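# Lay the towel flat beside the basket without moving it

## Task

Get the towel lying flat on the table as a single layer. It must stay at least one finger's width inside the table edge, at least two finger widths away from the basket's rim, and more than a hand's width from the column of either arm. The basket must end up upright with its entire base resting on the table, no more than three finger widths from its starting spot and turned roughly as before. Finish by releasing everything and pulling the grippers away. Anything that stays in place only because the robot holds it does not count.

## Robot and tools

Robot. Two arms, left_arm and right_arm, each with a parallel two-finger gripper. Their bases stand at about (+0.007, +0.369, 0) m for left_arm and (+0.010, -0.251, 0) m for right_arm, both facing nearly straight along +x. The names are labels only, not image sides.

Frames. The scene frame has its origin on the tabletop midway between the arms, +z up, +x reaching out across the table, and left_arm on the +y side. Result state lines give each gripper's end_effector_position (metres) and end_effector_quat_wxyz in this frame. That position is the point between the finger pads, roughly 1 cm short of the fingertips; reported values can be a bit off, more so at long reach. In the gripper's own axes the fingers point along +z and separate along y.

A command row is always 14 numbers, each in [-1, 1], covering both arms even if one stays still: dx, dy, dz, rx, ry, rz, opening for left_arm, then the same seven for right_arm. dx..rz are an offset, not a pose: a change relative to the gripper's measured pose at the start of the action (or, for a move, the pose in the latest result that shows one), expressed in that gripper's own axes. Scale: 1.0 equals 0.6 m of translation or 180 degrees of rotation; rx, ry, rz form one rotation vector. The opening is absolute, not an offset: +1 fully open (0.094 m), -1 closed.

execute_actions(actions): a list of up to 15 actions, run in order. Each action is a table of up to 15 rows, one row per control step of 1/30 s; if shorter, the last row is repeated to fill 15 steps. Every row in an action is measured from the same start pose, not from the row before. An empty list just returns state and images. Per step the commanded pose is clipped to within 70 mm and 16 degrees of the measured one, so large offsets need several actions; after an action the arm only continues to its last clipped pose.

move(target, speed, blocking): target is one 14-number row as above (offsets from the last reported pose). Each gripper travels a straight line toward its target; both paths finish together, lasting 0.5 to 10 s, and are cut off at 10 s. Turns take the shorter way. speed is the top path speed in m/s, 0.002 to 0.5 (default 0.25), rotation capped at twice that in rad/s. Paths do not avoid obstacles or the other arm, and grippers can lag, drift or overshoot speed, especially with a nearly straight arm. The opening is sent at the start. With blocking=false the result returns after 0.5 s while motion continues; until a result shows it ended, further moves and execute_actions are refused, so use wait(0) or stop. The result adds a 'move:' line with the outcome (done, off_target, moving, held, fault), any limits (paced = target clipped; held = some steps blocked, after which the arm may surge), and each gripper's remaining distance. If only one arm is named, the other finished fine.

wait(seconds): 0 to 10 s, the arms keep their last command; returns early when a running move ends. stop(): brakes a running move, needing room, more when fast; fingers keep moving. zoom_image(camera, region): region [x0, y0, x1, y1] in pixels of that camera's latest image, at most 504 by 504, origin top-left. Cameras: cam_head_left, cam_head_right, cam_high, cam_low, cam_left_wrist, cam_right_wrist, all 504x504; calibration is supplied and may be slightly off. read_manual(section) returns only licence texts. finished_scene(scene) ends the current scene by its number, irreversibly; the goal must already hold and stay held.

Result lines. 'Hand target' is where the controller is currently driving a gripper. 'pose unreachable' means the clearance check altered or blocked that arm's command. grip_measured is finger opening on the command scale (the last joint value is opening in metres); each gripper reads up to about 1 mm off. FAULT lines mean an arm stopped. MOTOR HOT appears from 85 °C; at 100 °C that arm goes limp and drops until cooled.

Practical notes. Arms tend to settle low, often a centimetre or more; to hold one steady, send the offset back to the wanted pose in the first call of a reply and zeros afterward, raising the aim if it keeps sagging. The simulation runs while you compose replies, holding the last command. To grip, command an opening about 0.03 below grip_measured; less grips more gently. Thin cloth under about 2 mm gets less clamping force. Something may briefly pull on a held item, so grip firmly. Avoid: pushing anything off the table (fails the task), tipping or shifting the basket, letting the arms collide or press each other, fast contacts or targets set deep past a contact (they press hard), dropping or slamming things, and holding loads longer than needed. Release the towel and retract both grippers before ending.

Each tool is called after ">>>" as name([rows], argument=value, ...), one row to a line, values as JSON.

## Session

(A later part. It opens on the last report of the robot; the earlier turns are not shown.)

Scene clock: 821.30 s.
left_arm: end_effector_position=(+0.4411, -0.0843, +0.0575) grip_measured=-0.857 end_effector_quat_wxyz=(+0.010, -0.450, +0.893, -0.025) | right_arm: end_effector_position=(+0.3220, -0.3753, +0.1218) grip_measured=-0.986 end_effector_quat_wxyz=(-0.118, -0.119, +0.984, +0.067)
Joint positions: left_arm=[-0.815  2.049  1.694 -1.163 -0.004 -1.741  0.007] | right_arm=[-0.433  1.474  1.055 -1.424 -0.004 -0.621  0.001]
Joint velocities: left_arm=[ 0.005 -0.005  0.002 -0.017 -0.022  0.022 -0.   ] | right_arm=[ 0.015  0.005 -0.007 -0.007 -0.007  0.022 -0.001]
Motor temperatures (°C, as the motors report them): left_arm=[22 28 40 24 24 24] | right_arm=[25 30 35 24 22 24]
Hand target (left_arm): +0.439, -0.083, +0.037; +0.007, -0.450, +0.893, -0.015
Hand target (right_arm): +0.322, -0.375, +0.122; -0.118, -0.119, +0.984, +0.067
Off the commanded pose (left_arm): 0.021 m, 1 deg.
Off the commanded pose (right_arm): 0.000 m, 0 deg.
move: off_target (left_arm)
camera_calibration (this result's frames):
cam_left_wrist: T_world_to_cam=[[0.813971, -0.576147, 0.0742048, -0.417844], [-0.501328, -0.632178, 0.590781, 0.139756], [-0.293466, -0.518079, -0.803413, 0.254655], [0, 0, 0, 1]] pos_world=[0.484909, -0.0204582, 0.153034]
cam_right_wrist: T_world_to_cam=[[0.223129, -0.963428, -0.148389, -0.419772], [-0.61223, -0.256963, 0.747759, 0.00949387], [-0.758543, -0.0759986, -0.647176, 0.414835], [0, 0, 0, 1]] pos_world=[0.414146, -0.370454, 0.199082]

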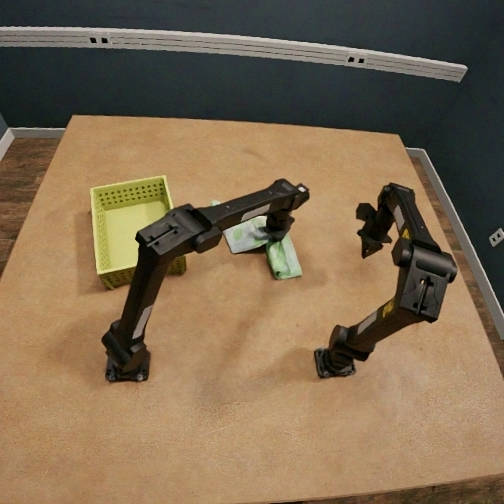

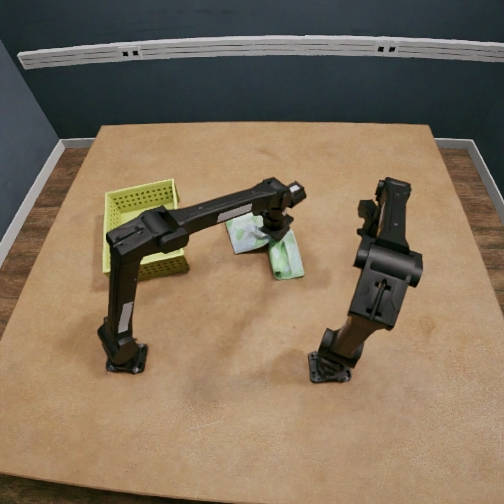

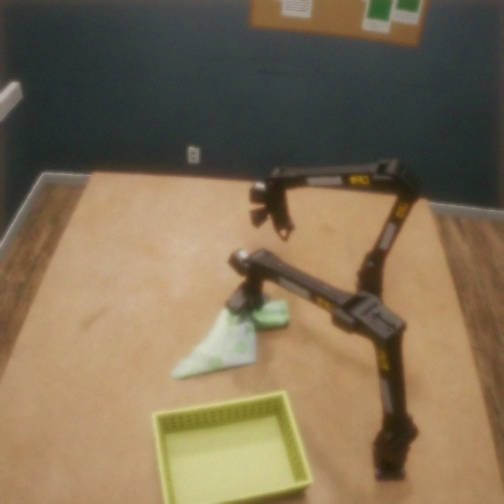

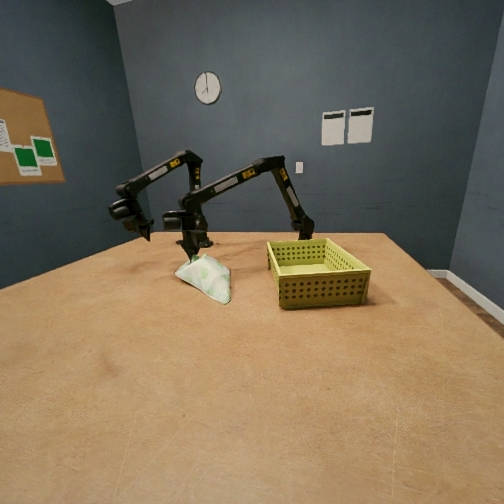

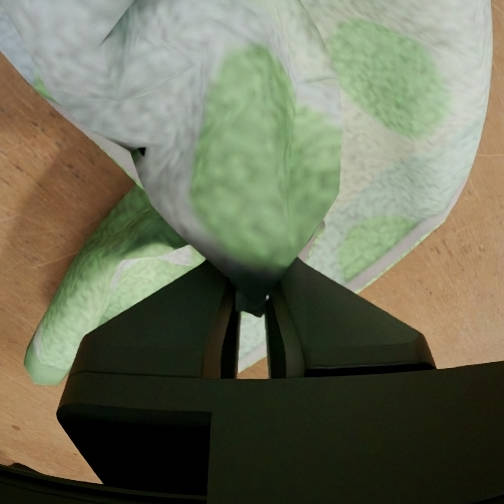

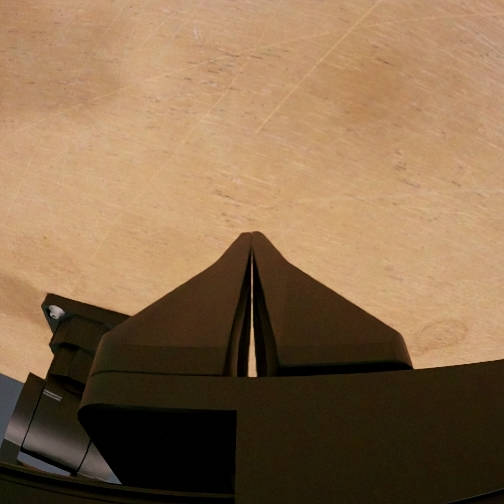

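>>> move(target=[0,-0.03,-0.38,0,0,0,-1, 0,0,0,0,0,0,-1], speed=0.1)

Scene clock: 831.07 s.
left_arm: end_effector_position=(+0.4433, -0.0866, +0.2604) grip_measured=-0.857 end_effector_quat_wxyz=(+0.011, -0.450, +0.893, -0.028) | right_arm: end_effector_position=(+0.3220, -0.3753, +0.1218) grip_measured=-0.986 end_effector_quat_wxyz=(-0.118, -0.119, +0.984, +0.067)
Joint positions: left_arm=[-0.815  1.993  2.144 -1.663 -0.004 -1.741  0.007] | right_arm=[-0.433  1.474  1.055 -1.424 -0.004 -0.621  0.001]
Joint velocities: left_arm=[-0.005 -0.005 -0.012  0.002 -0.037 -0.022 -0.   ] | right_arm=[-0.005 -0.015  0.002 -0.007  0.007 -0.007  0.   ]
Motor temperatures (°C, as the motors report them): left_arm=[22 28 39 24 24 24] | right_arm=[25 30 35 24 22 24]
Hand target (left_arm): +0.449, -0.087, +0.285; +0.017, -0.449, +0.892, -0.049
Hand target (right_arm): +0.322, -0.375, +0.122; -0.118, -0.119, +0.984, +0.067
Off the commanded pose (left_arm): 0.026 m, 0 deg.
Off the commanded pose (right_arm): 0.000 m, 0 deg.
joint sent to its limit (left arm) — the command would take joint 4 (wrist pitch) past its lower limit, so that joint was sent only as far as its limit.
move: off_target (left_arm)
camera_calibration (this result's frames):
cam_left_wrist: T_world_to_cam=[[0.813687, -0.57585, 0.0794313, -0.437239], [-0.503508, -0.629895, 0.591365, 0.0205306], [-0.290504, -0.52118, -0.802483, 0.415312], [0, 0, 0, 1]] pos_world=[0.486763, -0.0223998, 0.35587]
cam_right_wrist: T_world_to_cam=[[0.223129, -0.963428, -0.148389, -0.419772], [-0.61223, -0.256963, 0.747759, 0.00949387], [-0.758543, -0.0759986, -0.647176, 0.414835], [0, 0, 0, 1]] pos_world=[0.414146, -0.370454, 0.199082]

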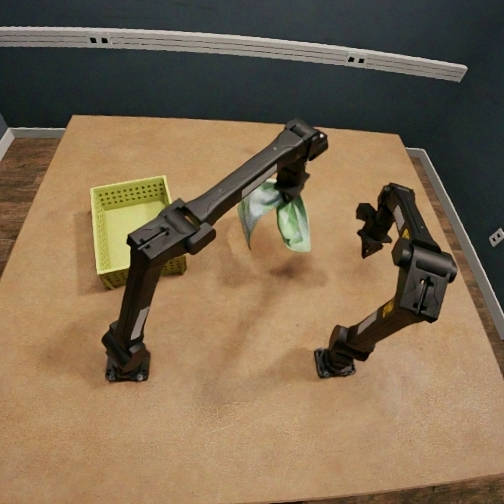

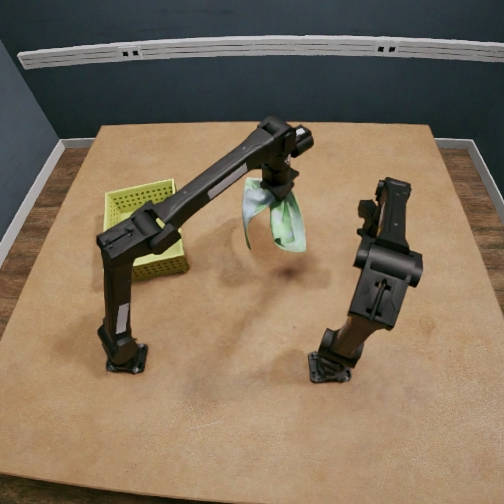

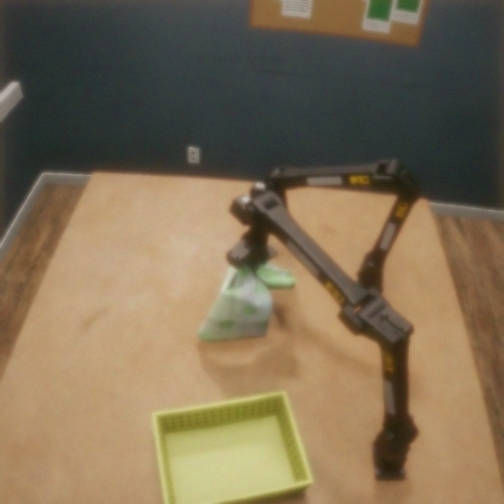

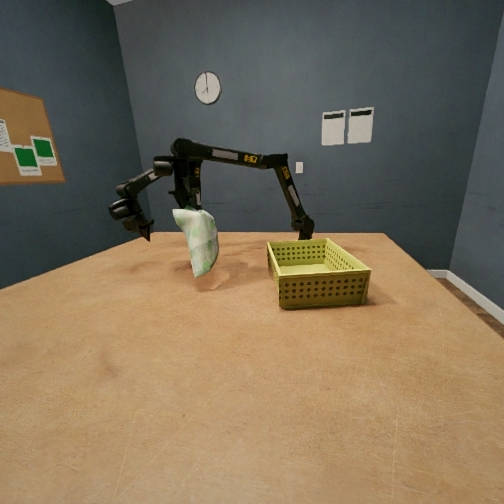

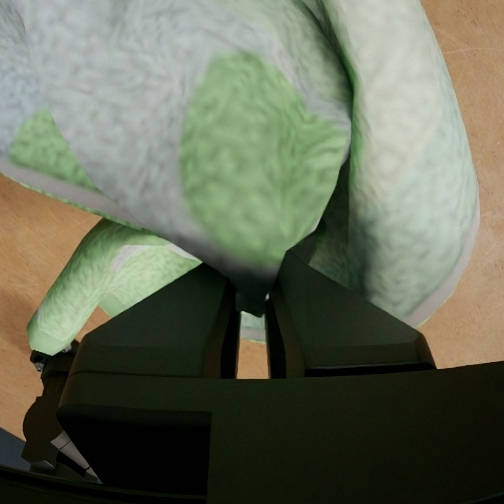

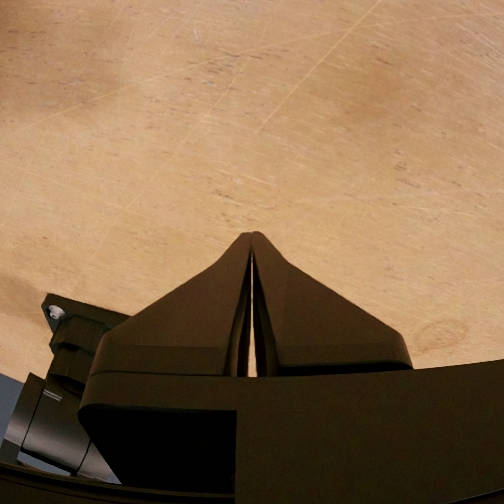

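>>> zoom_image(camera="cam_head_right", region=[230, 170, 330, 270])

>>> zoom_image(camera="cam_head_left", region=[230, 170, 330, 270])

>>> zoom_image(camera="cam_low", region=[150, 190, 250, 290])

Region (230, 170, 330, 270) of cam_head_right's 504x504 image, scaled by 5.040, with more detail than that image has.

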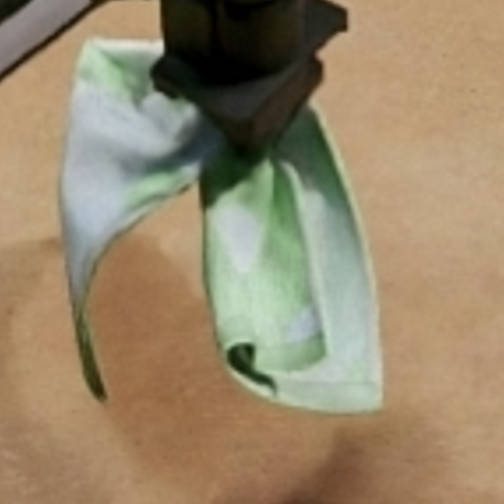

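Region (230, 170, 330, 270) of cam_head_left's 504x504 image, scaled by 5.040, with more detail than that image has.

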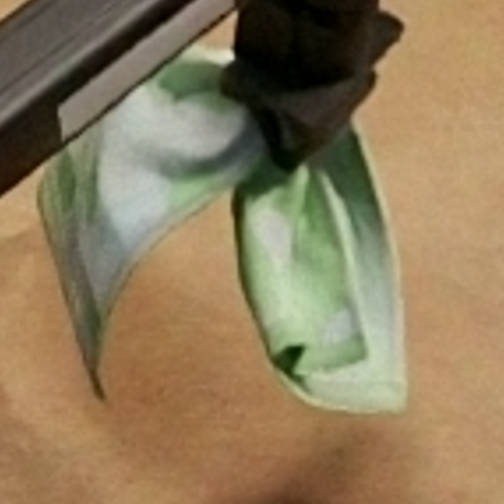

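Region (150, 190, 250, 290) of cam_low's 504x504 image, scaled by 5.040, with more detail than that image has.

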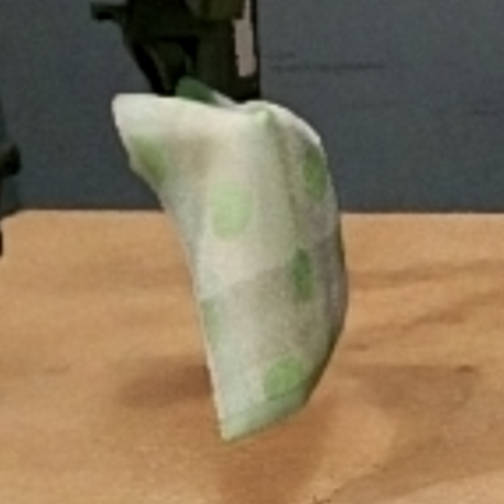

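>>> move(target=[0,0,0,0,0,0,-1, 0.16,0.08,-0.1,0,-0.45,0,0.4], speed=0.15)

Scene clock: 852.43 s.
left_arm: end_effector_position=(+0.4432, -0.0866, +0.2604) grip_measured=-0.857 end_effector_quat_wxyz=(+0.011, -0.450, +0.893, -0.027) | right_arm: end_effector_position=(+0.2381, -0.3549, +0.1980) grip_measured=+0.398 end_effector_quat_wxyz=(+0.548, -0.031, +0.823, +0.146)
Joint positions: left_arm=[-0.815  1.993  2.144 -1.664 -0.004 -1.741  0.007] | right_arm=[-1.162  0.673  0.429 -0.92  -1.171 -0.911  0.066]
Joint velocities: left_arm=[-0.015 -0.005 -0.017 -0.017 -0.051 -0.051 -0.001] | right_arm=[ 0.005 -0.005 -0.017 -0.012 -0.022  0.007 -0.   ]
Motor temperatures (°C, as the motors report them): left_arm=[22 29 41 24 24 24] | right_arm=[25 30 35 24 22 24]
Hand target (left_arm): +0.443, -0.087, +0.260; +0.011, -0.450, +0.893, -0.027
Hand target (right_arm): +0.239, -0.358, +0.202; +0.555, -0.040, +0.820, +0.133
Off the commanded pose (left_arm): 0.000 m, 0 deg.
Off the commanded pose (right_arm): 0.011 m, 3 deg.
move: off_target (right_arm)
camera_calibration (this result's frames):
cam_left_wrist: T_world_to_cam=[[0.813708, -0.575872, 0.0790581, -0.437061], [-0.503352, -0.630058, 0.591324, 0.0204715], [-0.290716, -0.520959, -0.80255, 0.415454], [0, 0, 0, 1]] pos_world=[0.486724, -0.0223584, 0.355871]
cam_right_wrist: T_world_to_cam=[[0.200135, -0.958952, -0.200891, -0.352555], [-0.852401, -0.0693245, -0.518272, 0.28088], [0.483071, 0.274964, -0.831286, 0.267407], [0, 0, 0, 1]] pos_world=[0.180804, -0.392139, 0.297038]

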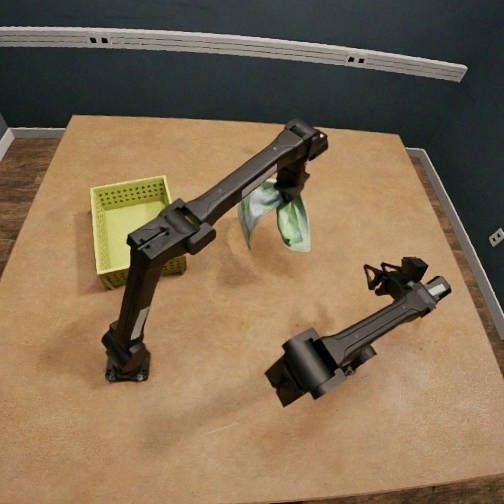

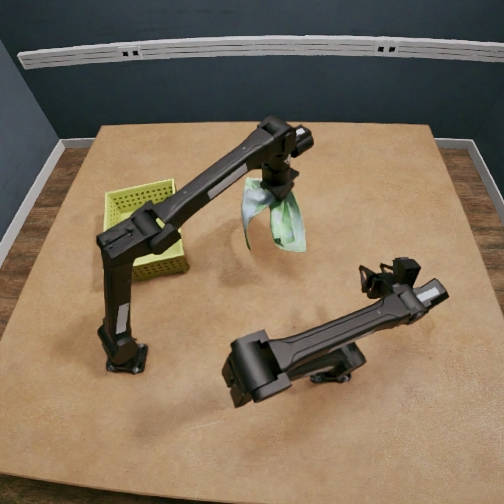

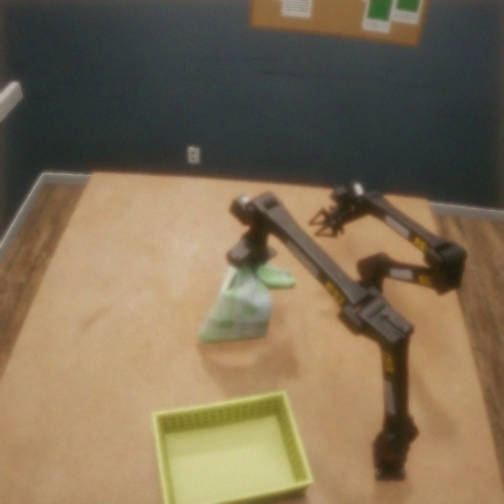

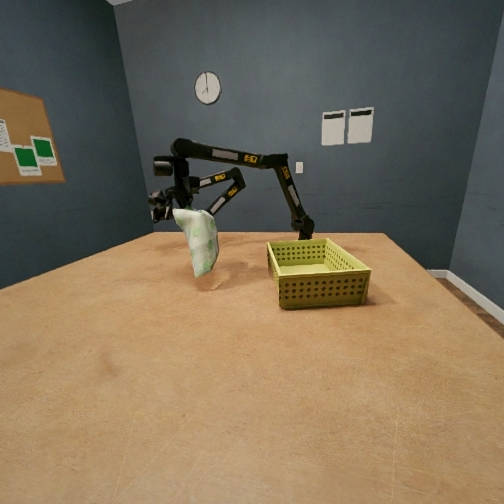

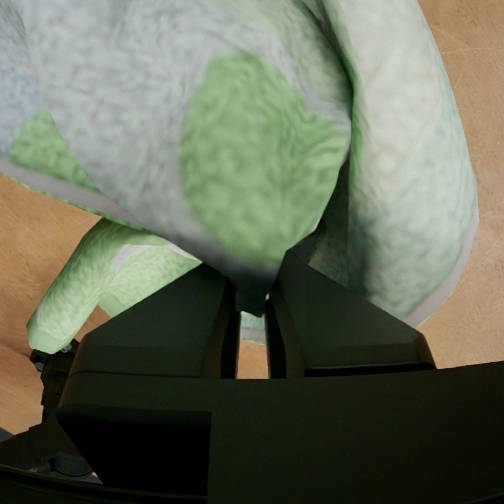

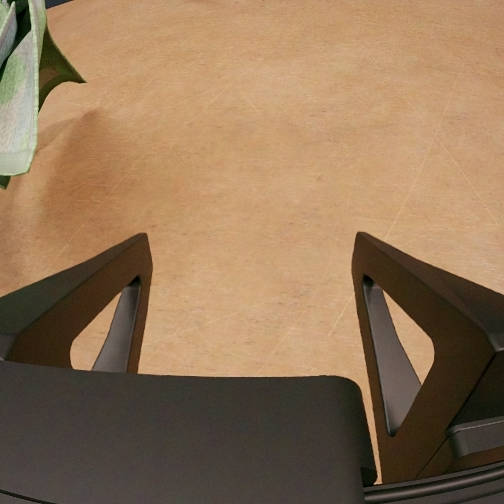

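>>> move(target=[0,0,0,0,0,0,-1, -0.005,0.045,0.16,-0.152,0.034,-0.06,0.4], speed=0.12)

Scene clock: 864.43 s.
left_arm: end_effector_position=(+0.4432, -0.0866, +0.2604) grip_measured=-0.857 end_effector_quat_wxyz=(+0.011, -0.450, +0.893, -0.027) | right_arm: end_effector_position=(+0.3062, -0.2961, +0.1584) grip_measured=+0.398 end_effector_quat_wxyz=(+0.479, -0.232, +0.796, +0.289)
Joint positions: left_arm=[-0.815  1.993  2.144 -1.664 -0.004 -1.741  0.007] | right_arm=[-0.763  1.125  0.558 -0.918 -1.185 -1.217  0.066]
Joint velocities: left_arm=[ 0.005  0.015 -0.012 -0.012  0.007  0.007 -0.   ] | right_arm=[-0.005 -0.005  0.002  0.002 -0.022 -0.037 -0.001]
Motor temperatures (°C, as the motors report them): left_arm=[22 29 39 24 24 24] | right_arm=[25 29 36 24 22 24]
Hand target (left_arm): +0.443, -0.087, +0.260; +0.011, -0.450, +0.893, -0.027
Hand target (right_arm): +0.317, -0.303, +0.173; +0.487, -0.246, +0.790, +0.280
Off the commanded pose (left_arm): 0.000 m, 0 deg.
Off the commanded pose (right_arm): 0.020 m, 2 deg.
move: off_target (right_arm)
camera_calibration (this result's frames):
cam_left_wrist: T_world_to_cam=[[0.813708, -0.575872, 0.0790581, -0.437061], [-0.503352, -0.630058, 0.591324, 0.0204715], [-0.290716, -0.520959, -0.80255, 0.415454], [0, 0, 0, 1]] pos_world=[0.486724, -0.0223584, 0.355871]
cam_right_wrist: T_world_to_cam=[[0.638892, -0.733116, -0.233148, -0.380124], [-0.726467, -0.475235, -0.496384, 0.160277], [0.253107, 0.48651, -0.836209, 0.319309], [0, 0, 0, 1]] pos_world=[0.278475, -0.357853, 0.257943]

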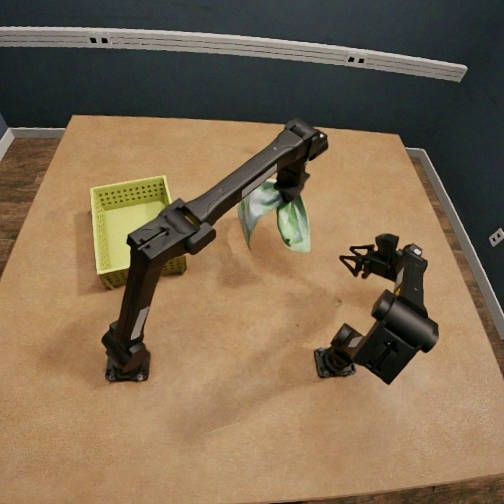

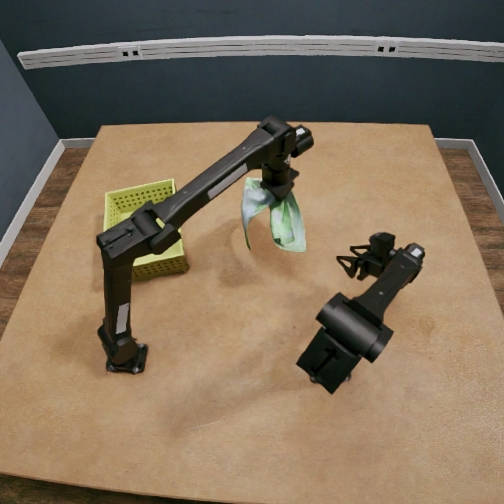

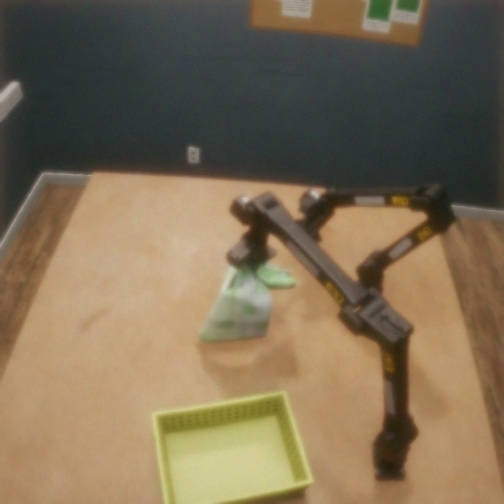

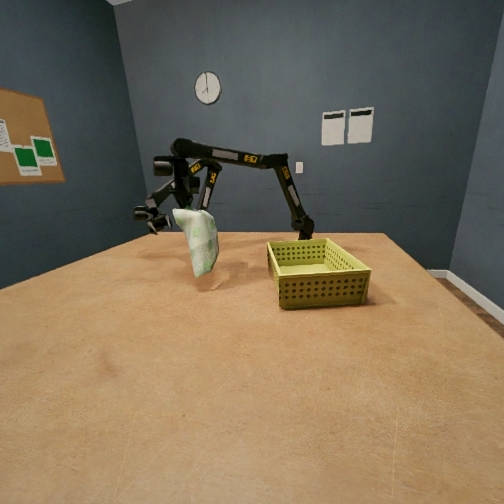

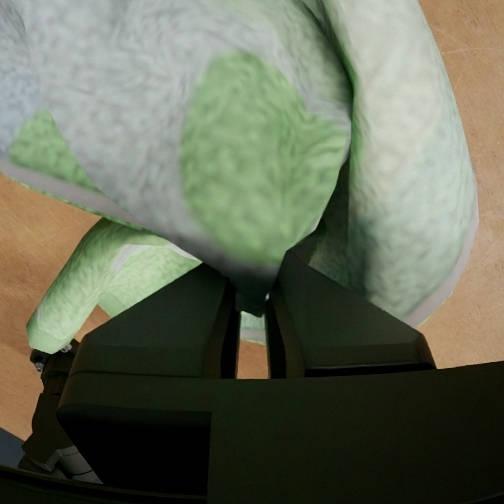

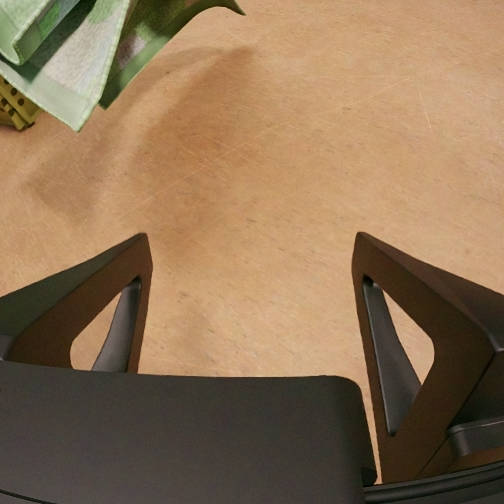

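>>> move(target=[0,0,0,0,0,0,-1, -0.02,0.13,0.08,0,0,0,0.5], speed=0.08)

Scene clock: 883.50 s.
left_arm: end_effector_position=(+0.4432, -0.0866, +0.2604) grip_measured=-0.857 end_effector_quat_wxyz=(+0.011, -0.450, +0.893, -0.027) | right_arm: end_effector_position=(+0.2893, -0.2075, +0.1629) grip_measured=+0.498 end_effector_quat_wxyz=(+0.471, -0.229, +0.801, +0.291)
Joint positions: left_arm=[-0.815  1.993  2.144 -1.664 -0.004 -1.741  0.007] | right_arm=[-0.454  0.747  0.343 -0.495 -1.053 -0.555  0.07 ]
Joint velocities: left_arm=[-0.005 -0.005 -0.017 -0.002 -0.022  0.066 -0.   ] | right_arm=[-0.005  0.005 -0.012 -0.022 -0.066 -0.051  0.   ]
Motor temperatures (°C, as the motors report them): left_arm=[22 29 38 24 24 24] | right_arm=[25 29 38 24 23 24]
Hand target (left_arm): +0.443, -0.087, +0.260; +0.011, -0.450, +0.893, -0.027
Hand target (right_arm): +0.292, -0.208, +0.166; +0.477, -0.232, +0.798, +0.286
Off the commanded pose (left_arm): 0.000 m, 0 deg.
Off the commanded pose (right_arm): 0.007 m, 1 deg.
move: done
camera_calibration (this result's frames):
cam_left_wrist: T_world_to_cam=[[0.813708, -0.575872, 0.0790581, -0.437061], [-0.503352, -0.630058, 0.591324, 0.0204715], [-0.290716, -0.520959, -0.80255, 0.415454], [0, 0, 0, 1]] pos_world=[0.486724, -0.0223584, 0.355871]
cam_right_wrist: T_world_to_cam=[[0.633372, -0.734132, -0.244724, -0.300091], [-0.73653, -0.47487, -0.481686, 0.192847], [0.237409, 0.485333, -0.84148, 0.289441], [0, 0, 0, 1]] pos_world=[0.263391, -0.269204, 0.263011]

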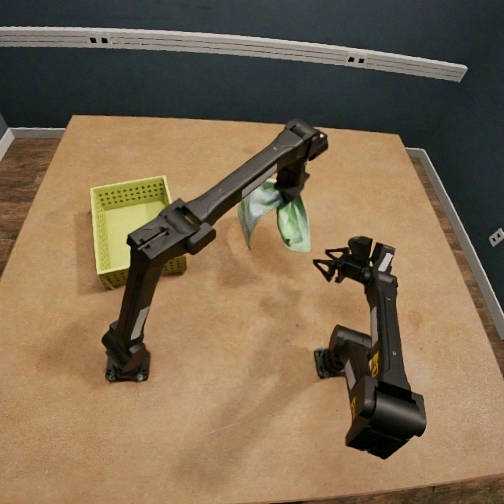

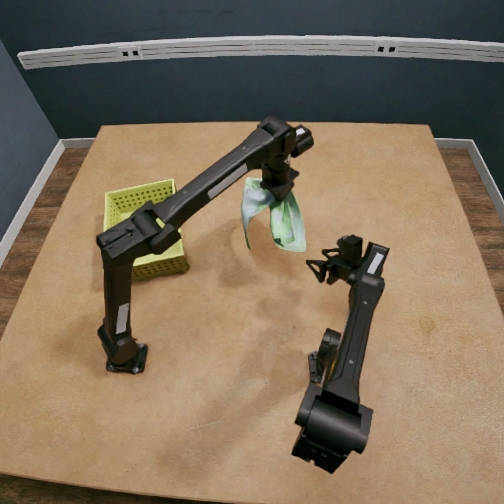

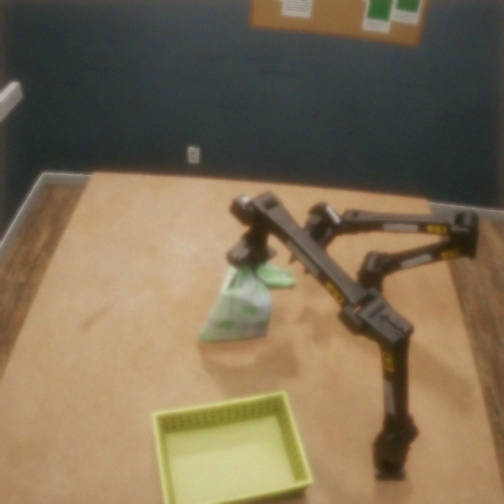

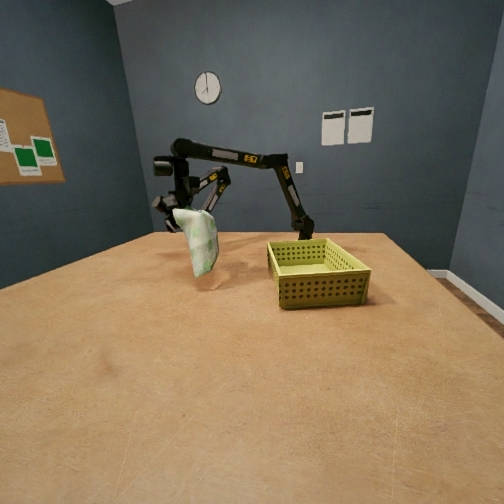

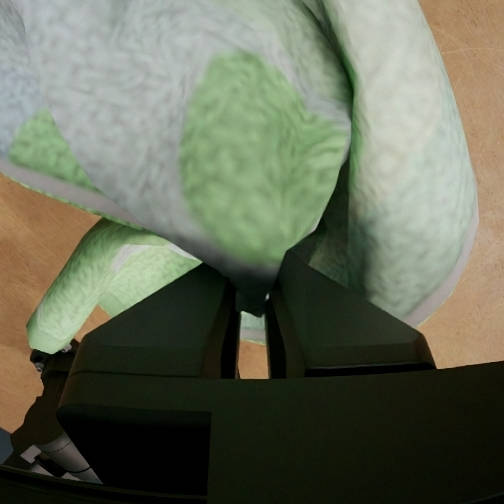

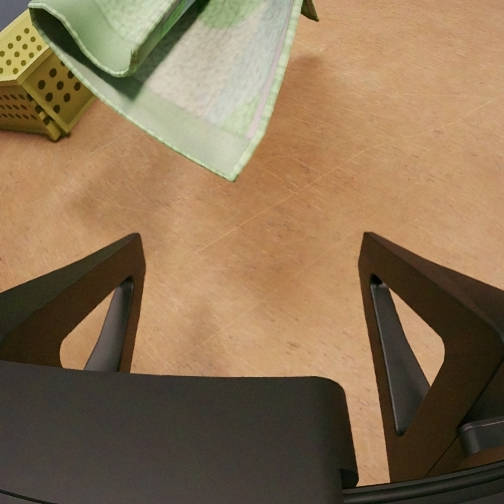

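>>> move(target=[0,0,0,0,0,0,-1, 0,0,0.085,0,0,0,0.5], speed=0.04)

Scene clock: 890.67 s.
left_arm: end_effector_position=(+0.4432, -0.0866, +0.2604) grip_measured=-0.857 end_effector_quat_wxyz=(+0.011, -0.450, +0.893, -0.027) | right_arm: end_effector_position=(+0.3181, -0.1743, +0.1420) grip_measured=+0.498 end_effector_quat_wxyz=(+0.467, -0.231, +0.803, +0.289)
Joint positions: left_arm=[-0.815  1.993  2.144 -1.664 -0.004 -1.741  0.007] | right_arm=[-0.246  0.86   0.296 -0.131 -0.902 -0.305  0.07 ]
Joint velocities: left_arm=[ 0.005 -0.005  0.007  0.002  0.037 -0.022  0.001] | right_arm=[ 0.015 -0.005  0.002  0.007 -0.007  0.051 -0.001]
Motor temperatures (°C, as the motors report them): left_arm=[22 30 38 24 24 24] | right_arm=[25 29 37 24 23 24]
Hand target (left_arm): +0.443, -0.087, +0.260; +0.011, -0.450, +0.893, -0.027
Hand target (right_arm): +0.321, -0.174, +0.143; +0.470, -0.230, +0.802, +0.288
Off the commanded pose (left_arm): 0.000 m, 0 deg.
Off the commanded pose (right_arm): 0.003 m, 1 deg.
move: done
camera_calibration (this result's frames):
cam_left_wrist: T_world_to_cam=[[0.813708, -0.575872, 0.0790581, -0.437061], [-0.503352, -0.630058, 0.591324, 0.0204715], [-0.290716, -0.520959, -0.80255, 0.415454], [0, 0, 0, 1]] pos_world=[0.486724, -0.0223584, 0.355871]
cam_right_wrist: T_world_to_cam=[[0.633336, -0.734641, -0.243286, -0.299342], [-0.738752, -0.4803, -0.472818, 0.21825], [0.230501, 0.47918, -0.846909, 0.250763], [0, 0, 0, 1]] pos_world=[0.293015, -0.235244, 0.24274]

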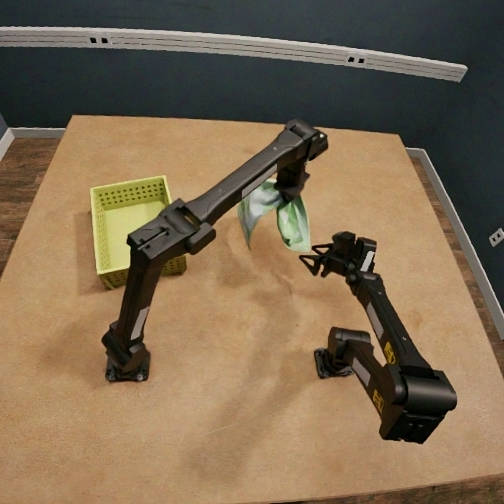

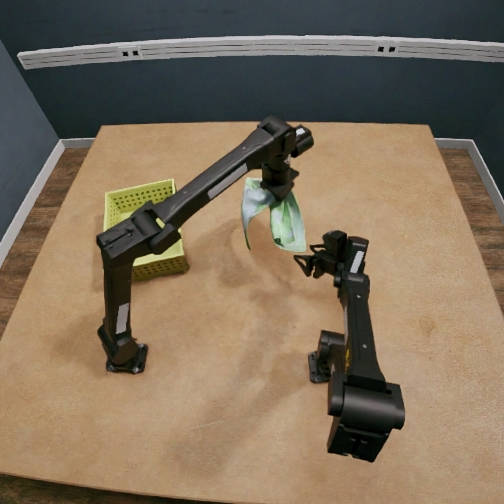

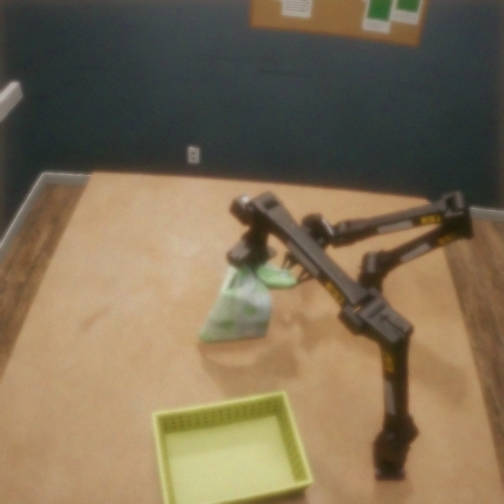

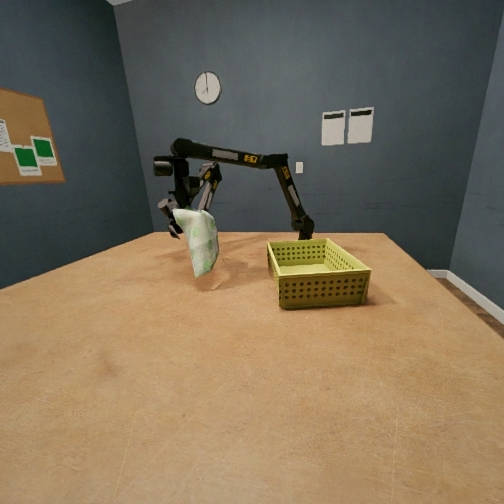

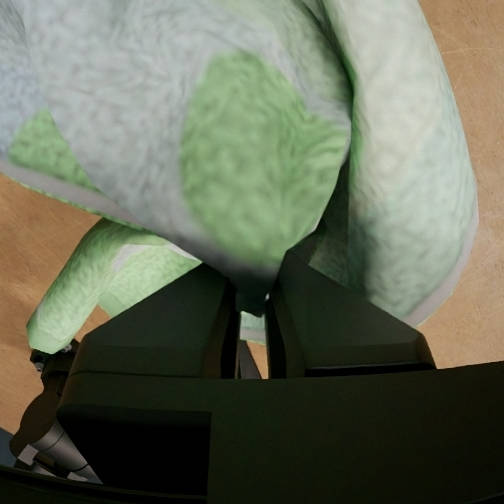

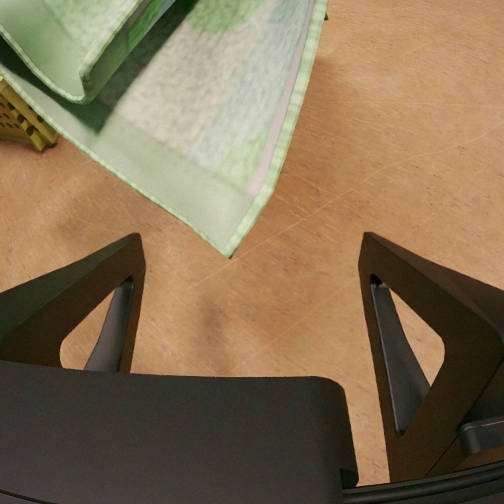

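>>> move(target=[0,0,0,0,0,0,-1, 0.04,0.01,0.06,0,0,0,0.5], speed=0.04)

Scene clock: 897.60 s.
left_arm: end_effector_position=(+0.4432, -0.0866, +0.2604) grip_measured=-0.857 end_effector_quat_wxyz=(+0.011, -0.450, +0.893, -0.027) | right_arm: end_effector_position=(+0.3230, -0.1495, +0.1066) grip_measured=+0.498 end_effector_quat_wxyz=(+0.462, -0.232, +0.806, +0.288)
Joint positions: left_arm=[-0.815  1.993  2.144 -1.664 -0.004 -1.741  0.007] | right_arm=[-0.123  0.999  0.23   0.143 -0.802 -0.201  0.07 ]
Joint velocities: left_arm=[ 0.005 -0.005 -0.007  0.002 -0.095  0.037 -0.   ] | right_arm=[-0.005  0.005 -0.002  0.012 -0.066 -0.007 -0.   ]
Motor temperatures (°C, as the motors report them): left_arm=[22 30 38 24 24 24] | right_arm=[25 29 37 24 22 24]
Hand target (left_arm): +0.443, -0.087, +0.260; +0.011, -0.450, +0.893, -0.027
Hand target (right_arm): +0.325, -0.148, +0.108; +0.466, -0.231, +0.804, +0.288
Off the commanded pose (left_arm): 0.000 m, 0 deg.
Off the commanded pose (right_arm): 0.003 m, 1 deg.
move: done
camera_calibration (this result's frames):
cam_left_wrist: T_world_to_cam=[[0.813708, -0.575872, 0.0790581, -0.437061], [-0.503352, -0.630058, 0.591324, 0.0204715], [-0.290716, -0.520959, -0.80255, 0.415454], [0, 0, 0, 1]] pos_world=[0.486724, -0.0223584, 0.355871]
cam_right_wrist: T_world_to_cam=[[0.632611, -0.73482, -0.244628, -0.292492], [-0.742214, -0.485016, -0.46247, 0.216408], [0.221184, 0.47413, -0.85222, 0.210594], [0, 0, 0, 1]] pos_world=[0.299074, -0.209817, 0.208003]

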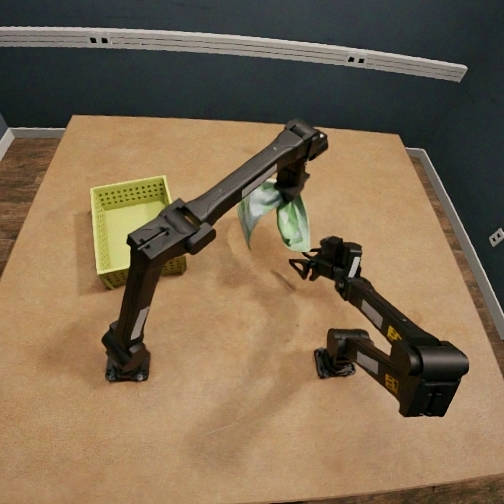

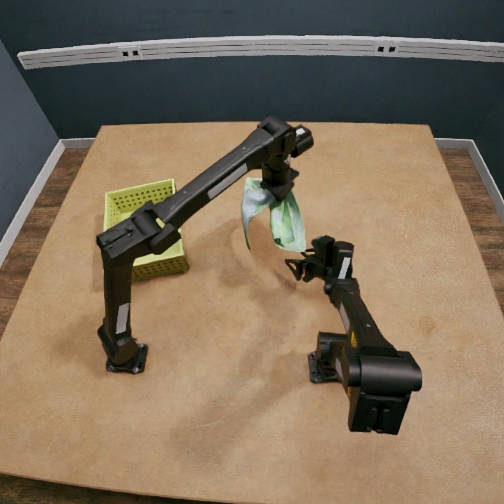

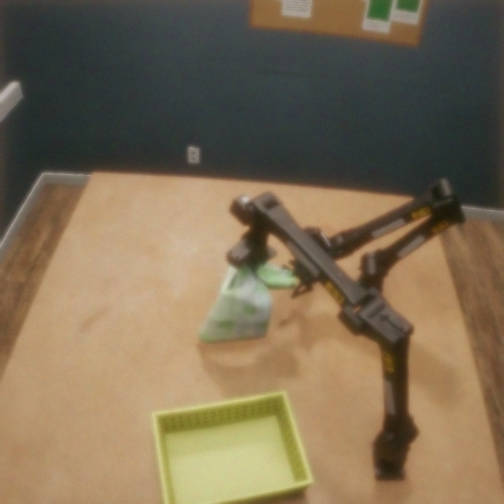

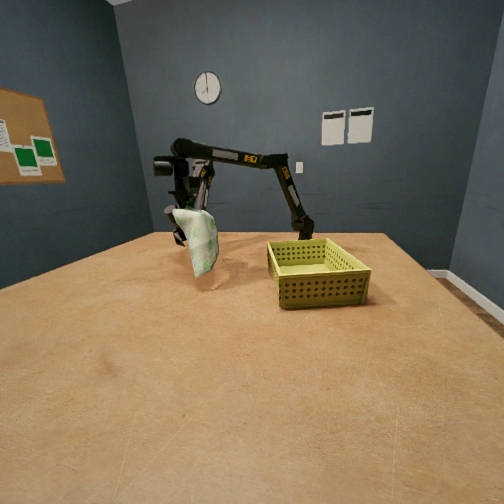

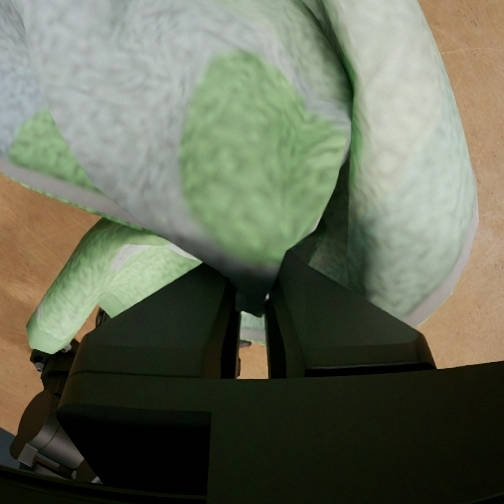

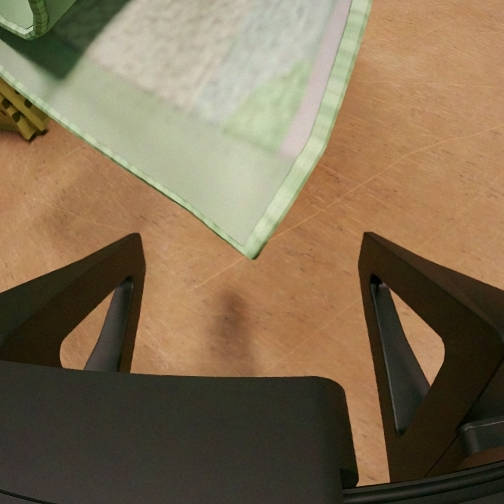

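>>> move(target=[0,0,0,0,0,0,-1, -0.045,0,-0.01,0,0,0,0.5], speed=0.04)

Scene clock: 907.43 s.
left_arm: end_effector_position=(+0.4432, -0.0866, +0.2604) grip_measured=-0.857 end_effector_quat_wxyz=(+0.011, -0.450, +0.893, -0.027) | right_arm: end_effector_position=(+0.3160, -0.1490, +0.1117) grip_measured=+0.498 end_effector_quat_wxyz=(+0.445, -0.224, +0.816, +0.295)
Joint positions: left_arm=[-0.815  1.993  2.144 -1.664 -0.004 -1.741  0.007] | right_arm=[-0.123  0.939  0.244  0.027 -0.802 -0.199  0.07 ]
Joint velocities: left_arm=[-0.005 -0.005 -0.002  0.012  0.022  0.007 -0.   ] | right_arm=[-0.005 -0.015  0.002 -0.002 -0.022  0.037  0.   ]
Motor temperatures (°C, as the motors report them): left_arm=[22 30 38 24 24 24] | right_arm=[25 29 36 24 22 24]
Hand target (left_arm): +0.443, -0.087, +0.260; +0.011, -0.450, +0.893, -0.027
Hand target (right_arm): +0.331, -0.151, +0.133; +0.462, -0.232, +0.806, +0.288
Off the commanded pose (left_arm): 0.000 m, 0 deg.
Off the commanded pose (right_arm): 0.026 m, 3 deg.
move: off_target (right_arm)
camera_calibration (this result's frames):
cam_left_wrist: T_world_to_cam=[[0.813708, -0.575872, 0.0790581, -0.437061], [-0.503352, -0.630058, 0.591324, 0.0204715], [-0.290716, -0.520959, -0.80255, 0.415454], [0, 0, 0, 1]] pos_world=[0.486724, -0.0223584, 0.355871]
cam_right_wrist: T_world_to_cam=[[0.620624, -0.73432, -0.274955, -0.279233], [-0.762096, -0.482397, -0.431859, 0.217047], [0.184485, 0.477564, -0.85901, 0.229093], [0, 0, 0, 1]] pos_world=[0.296445, -0.20975, 0.213751]

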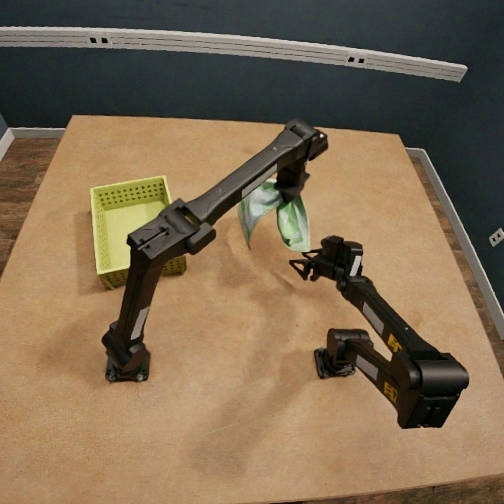

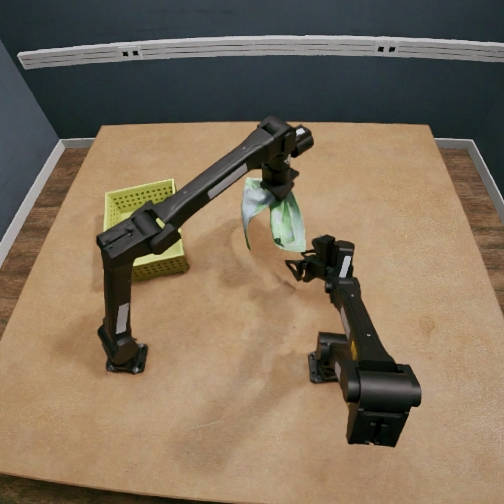

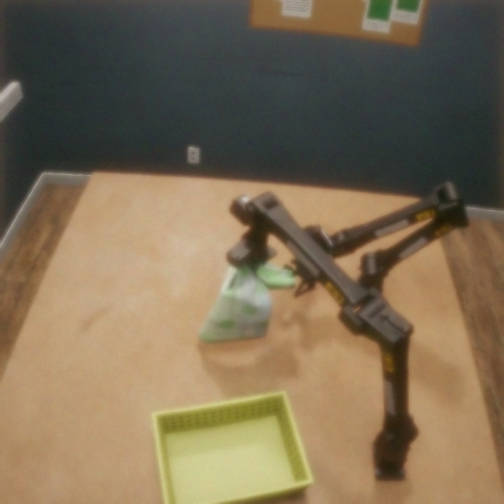

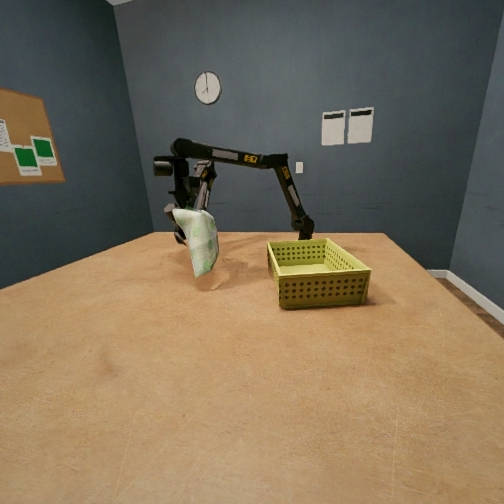

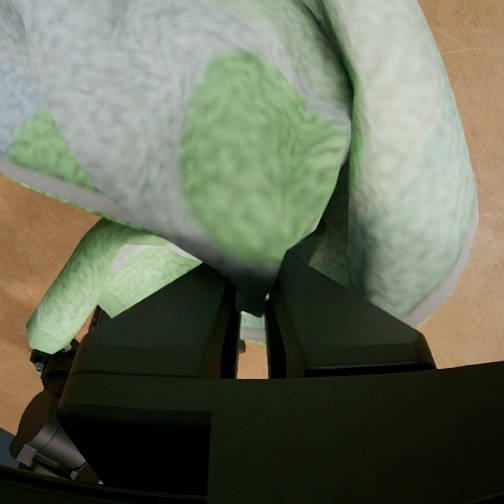

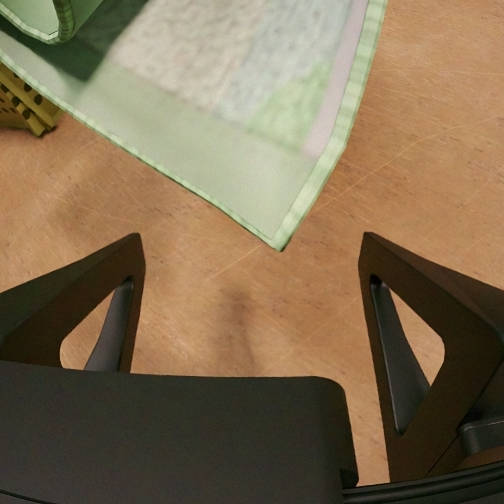

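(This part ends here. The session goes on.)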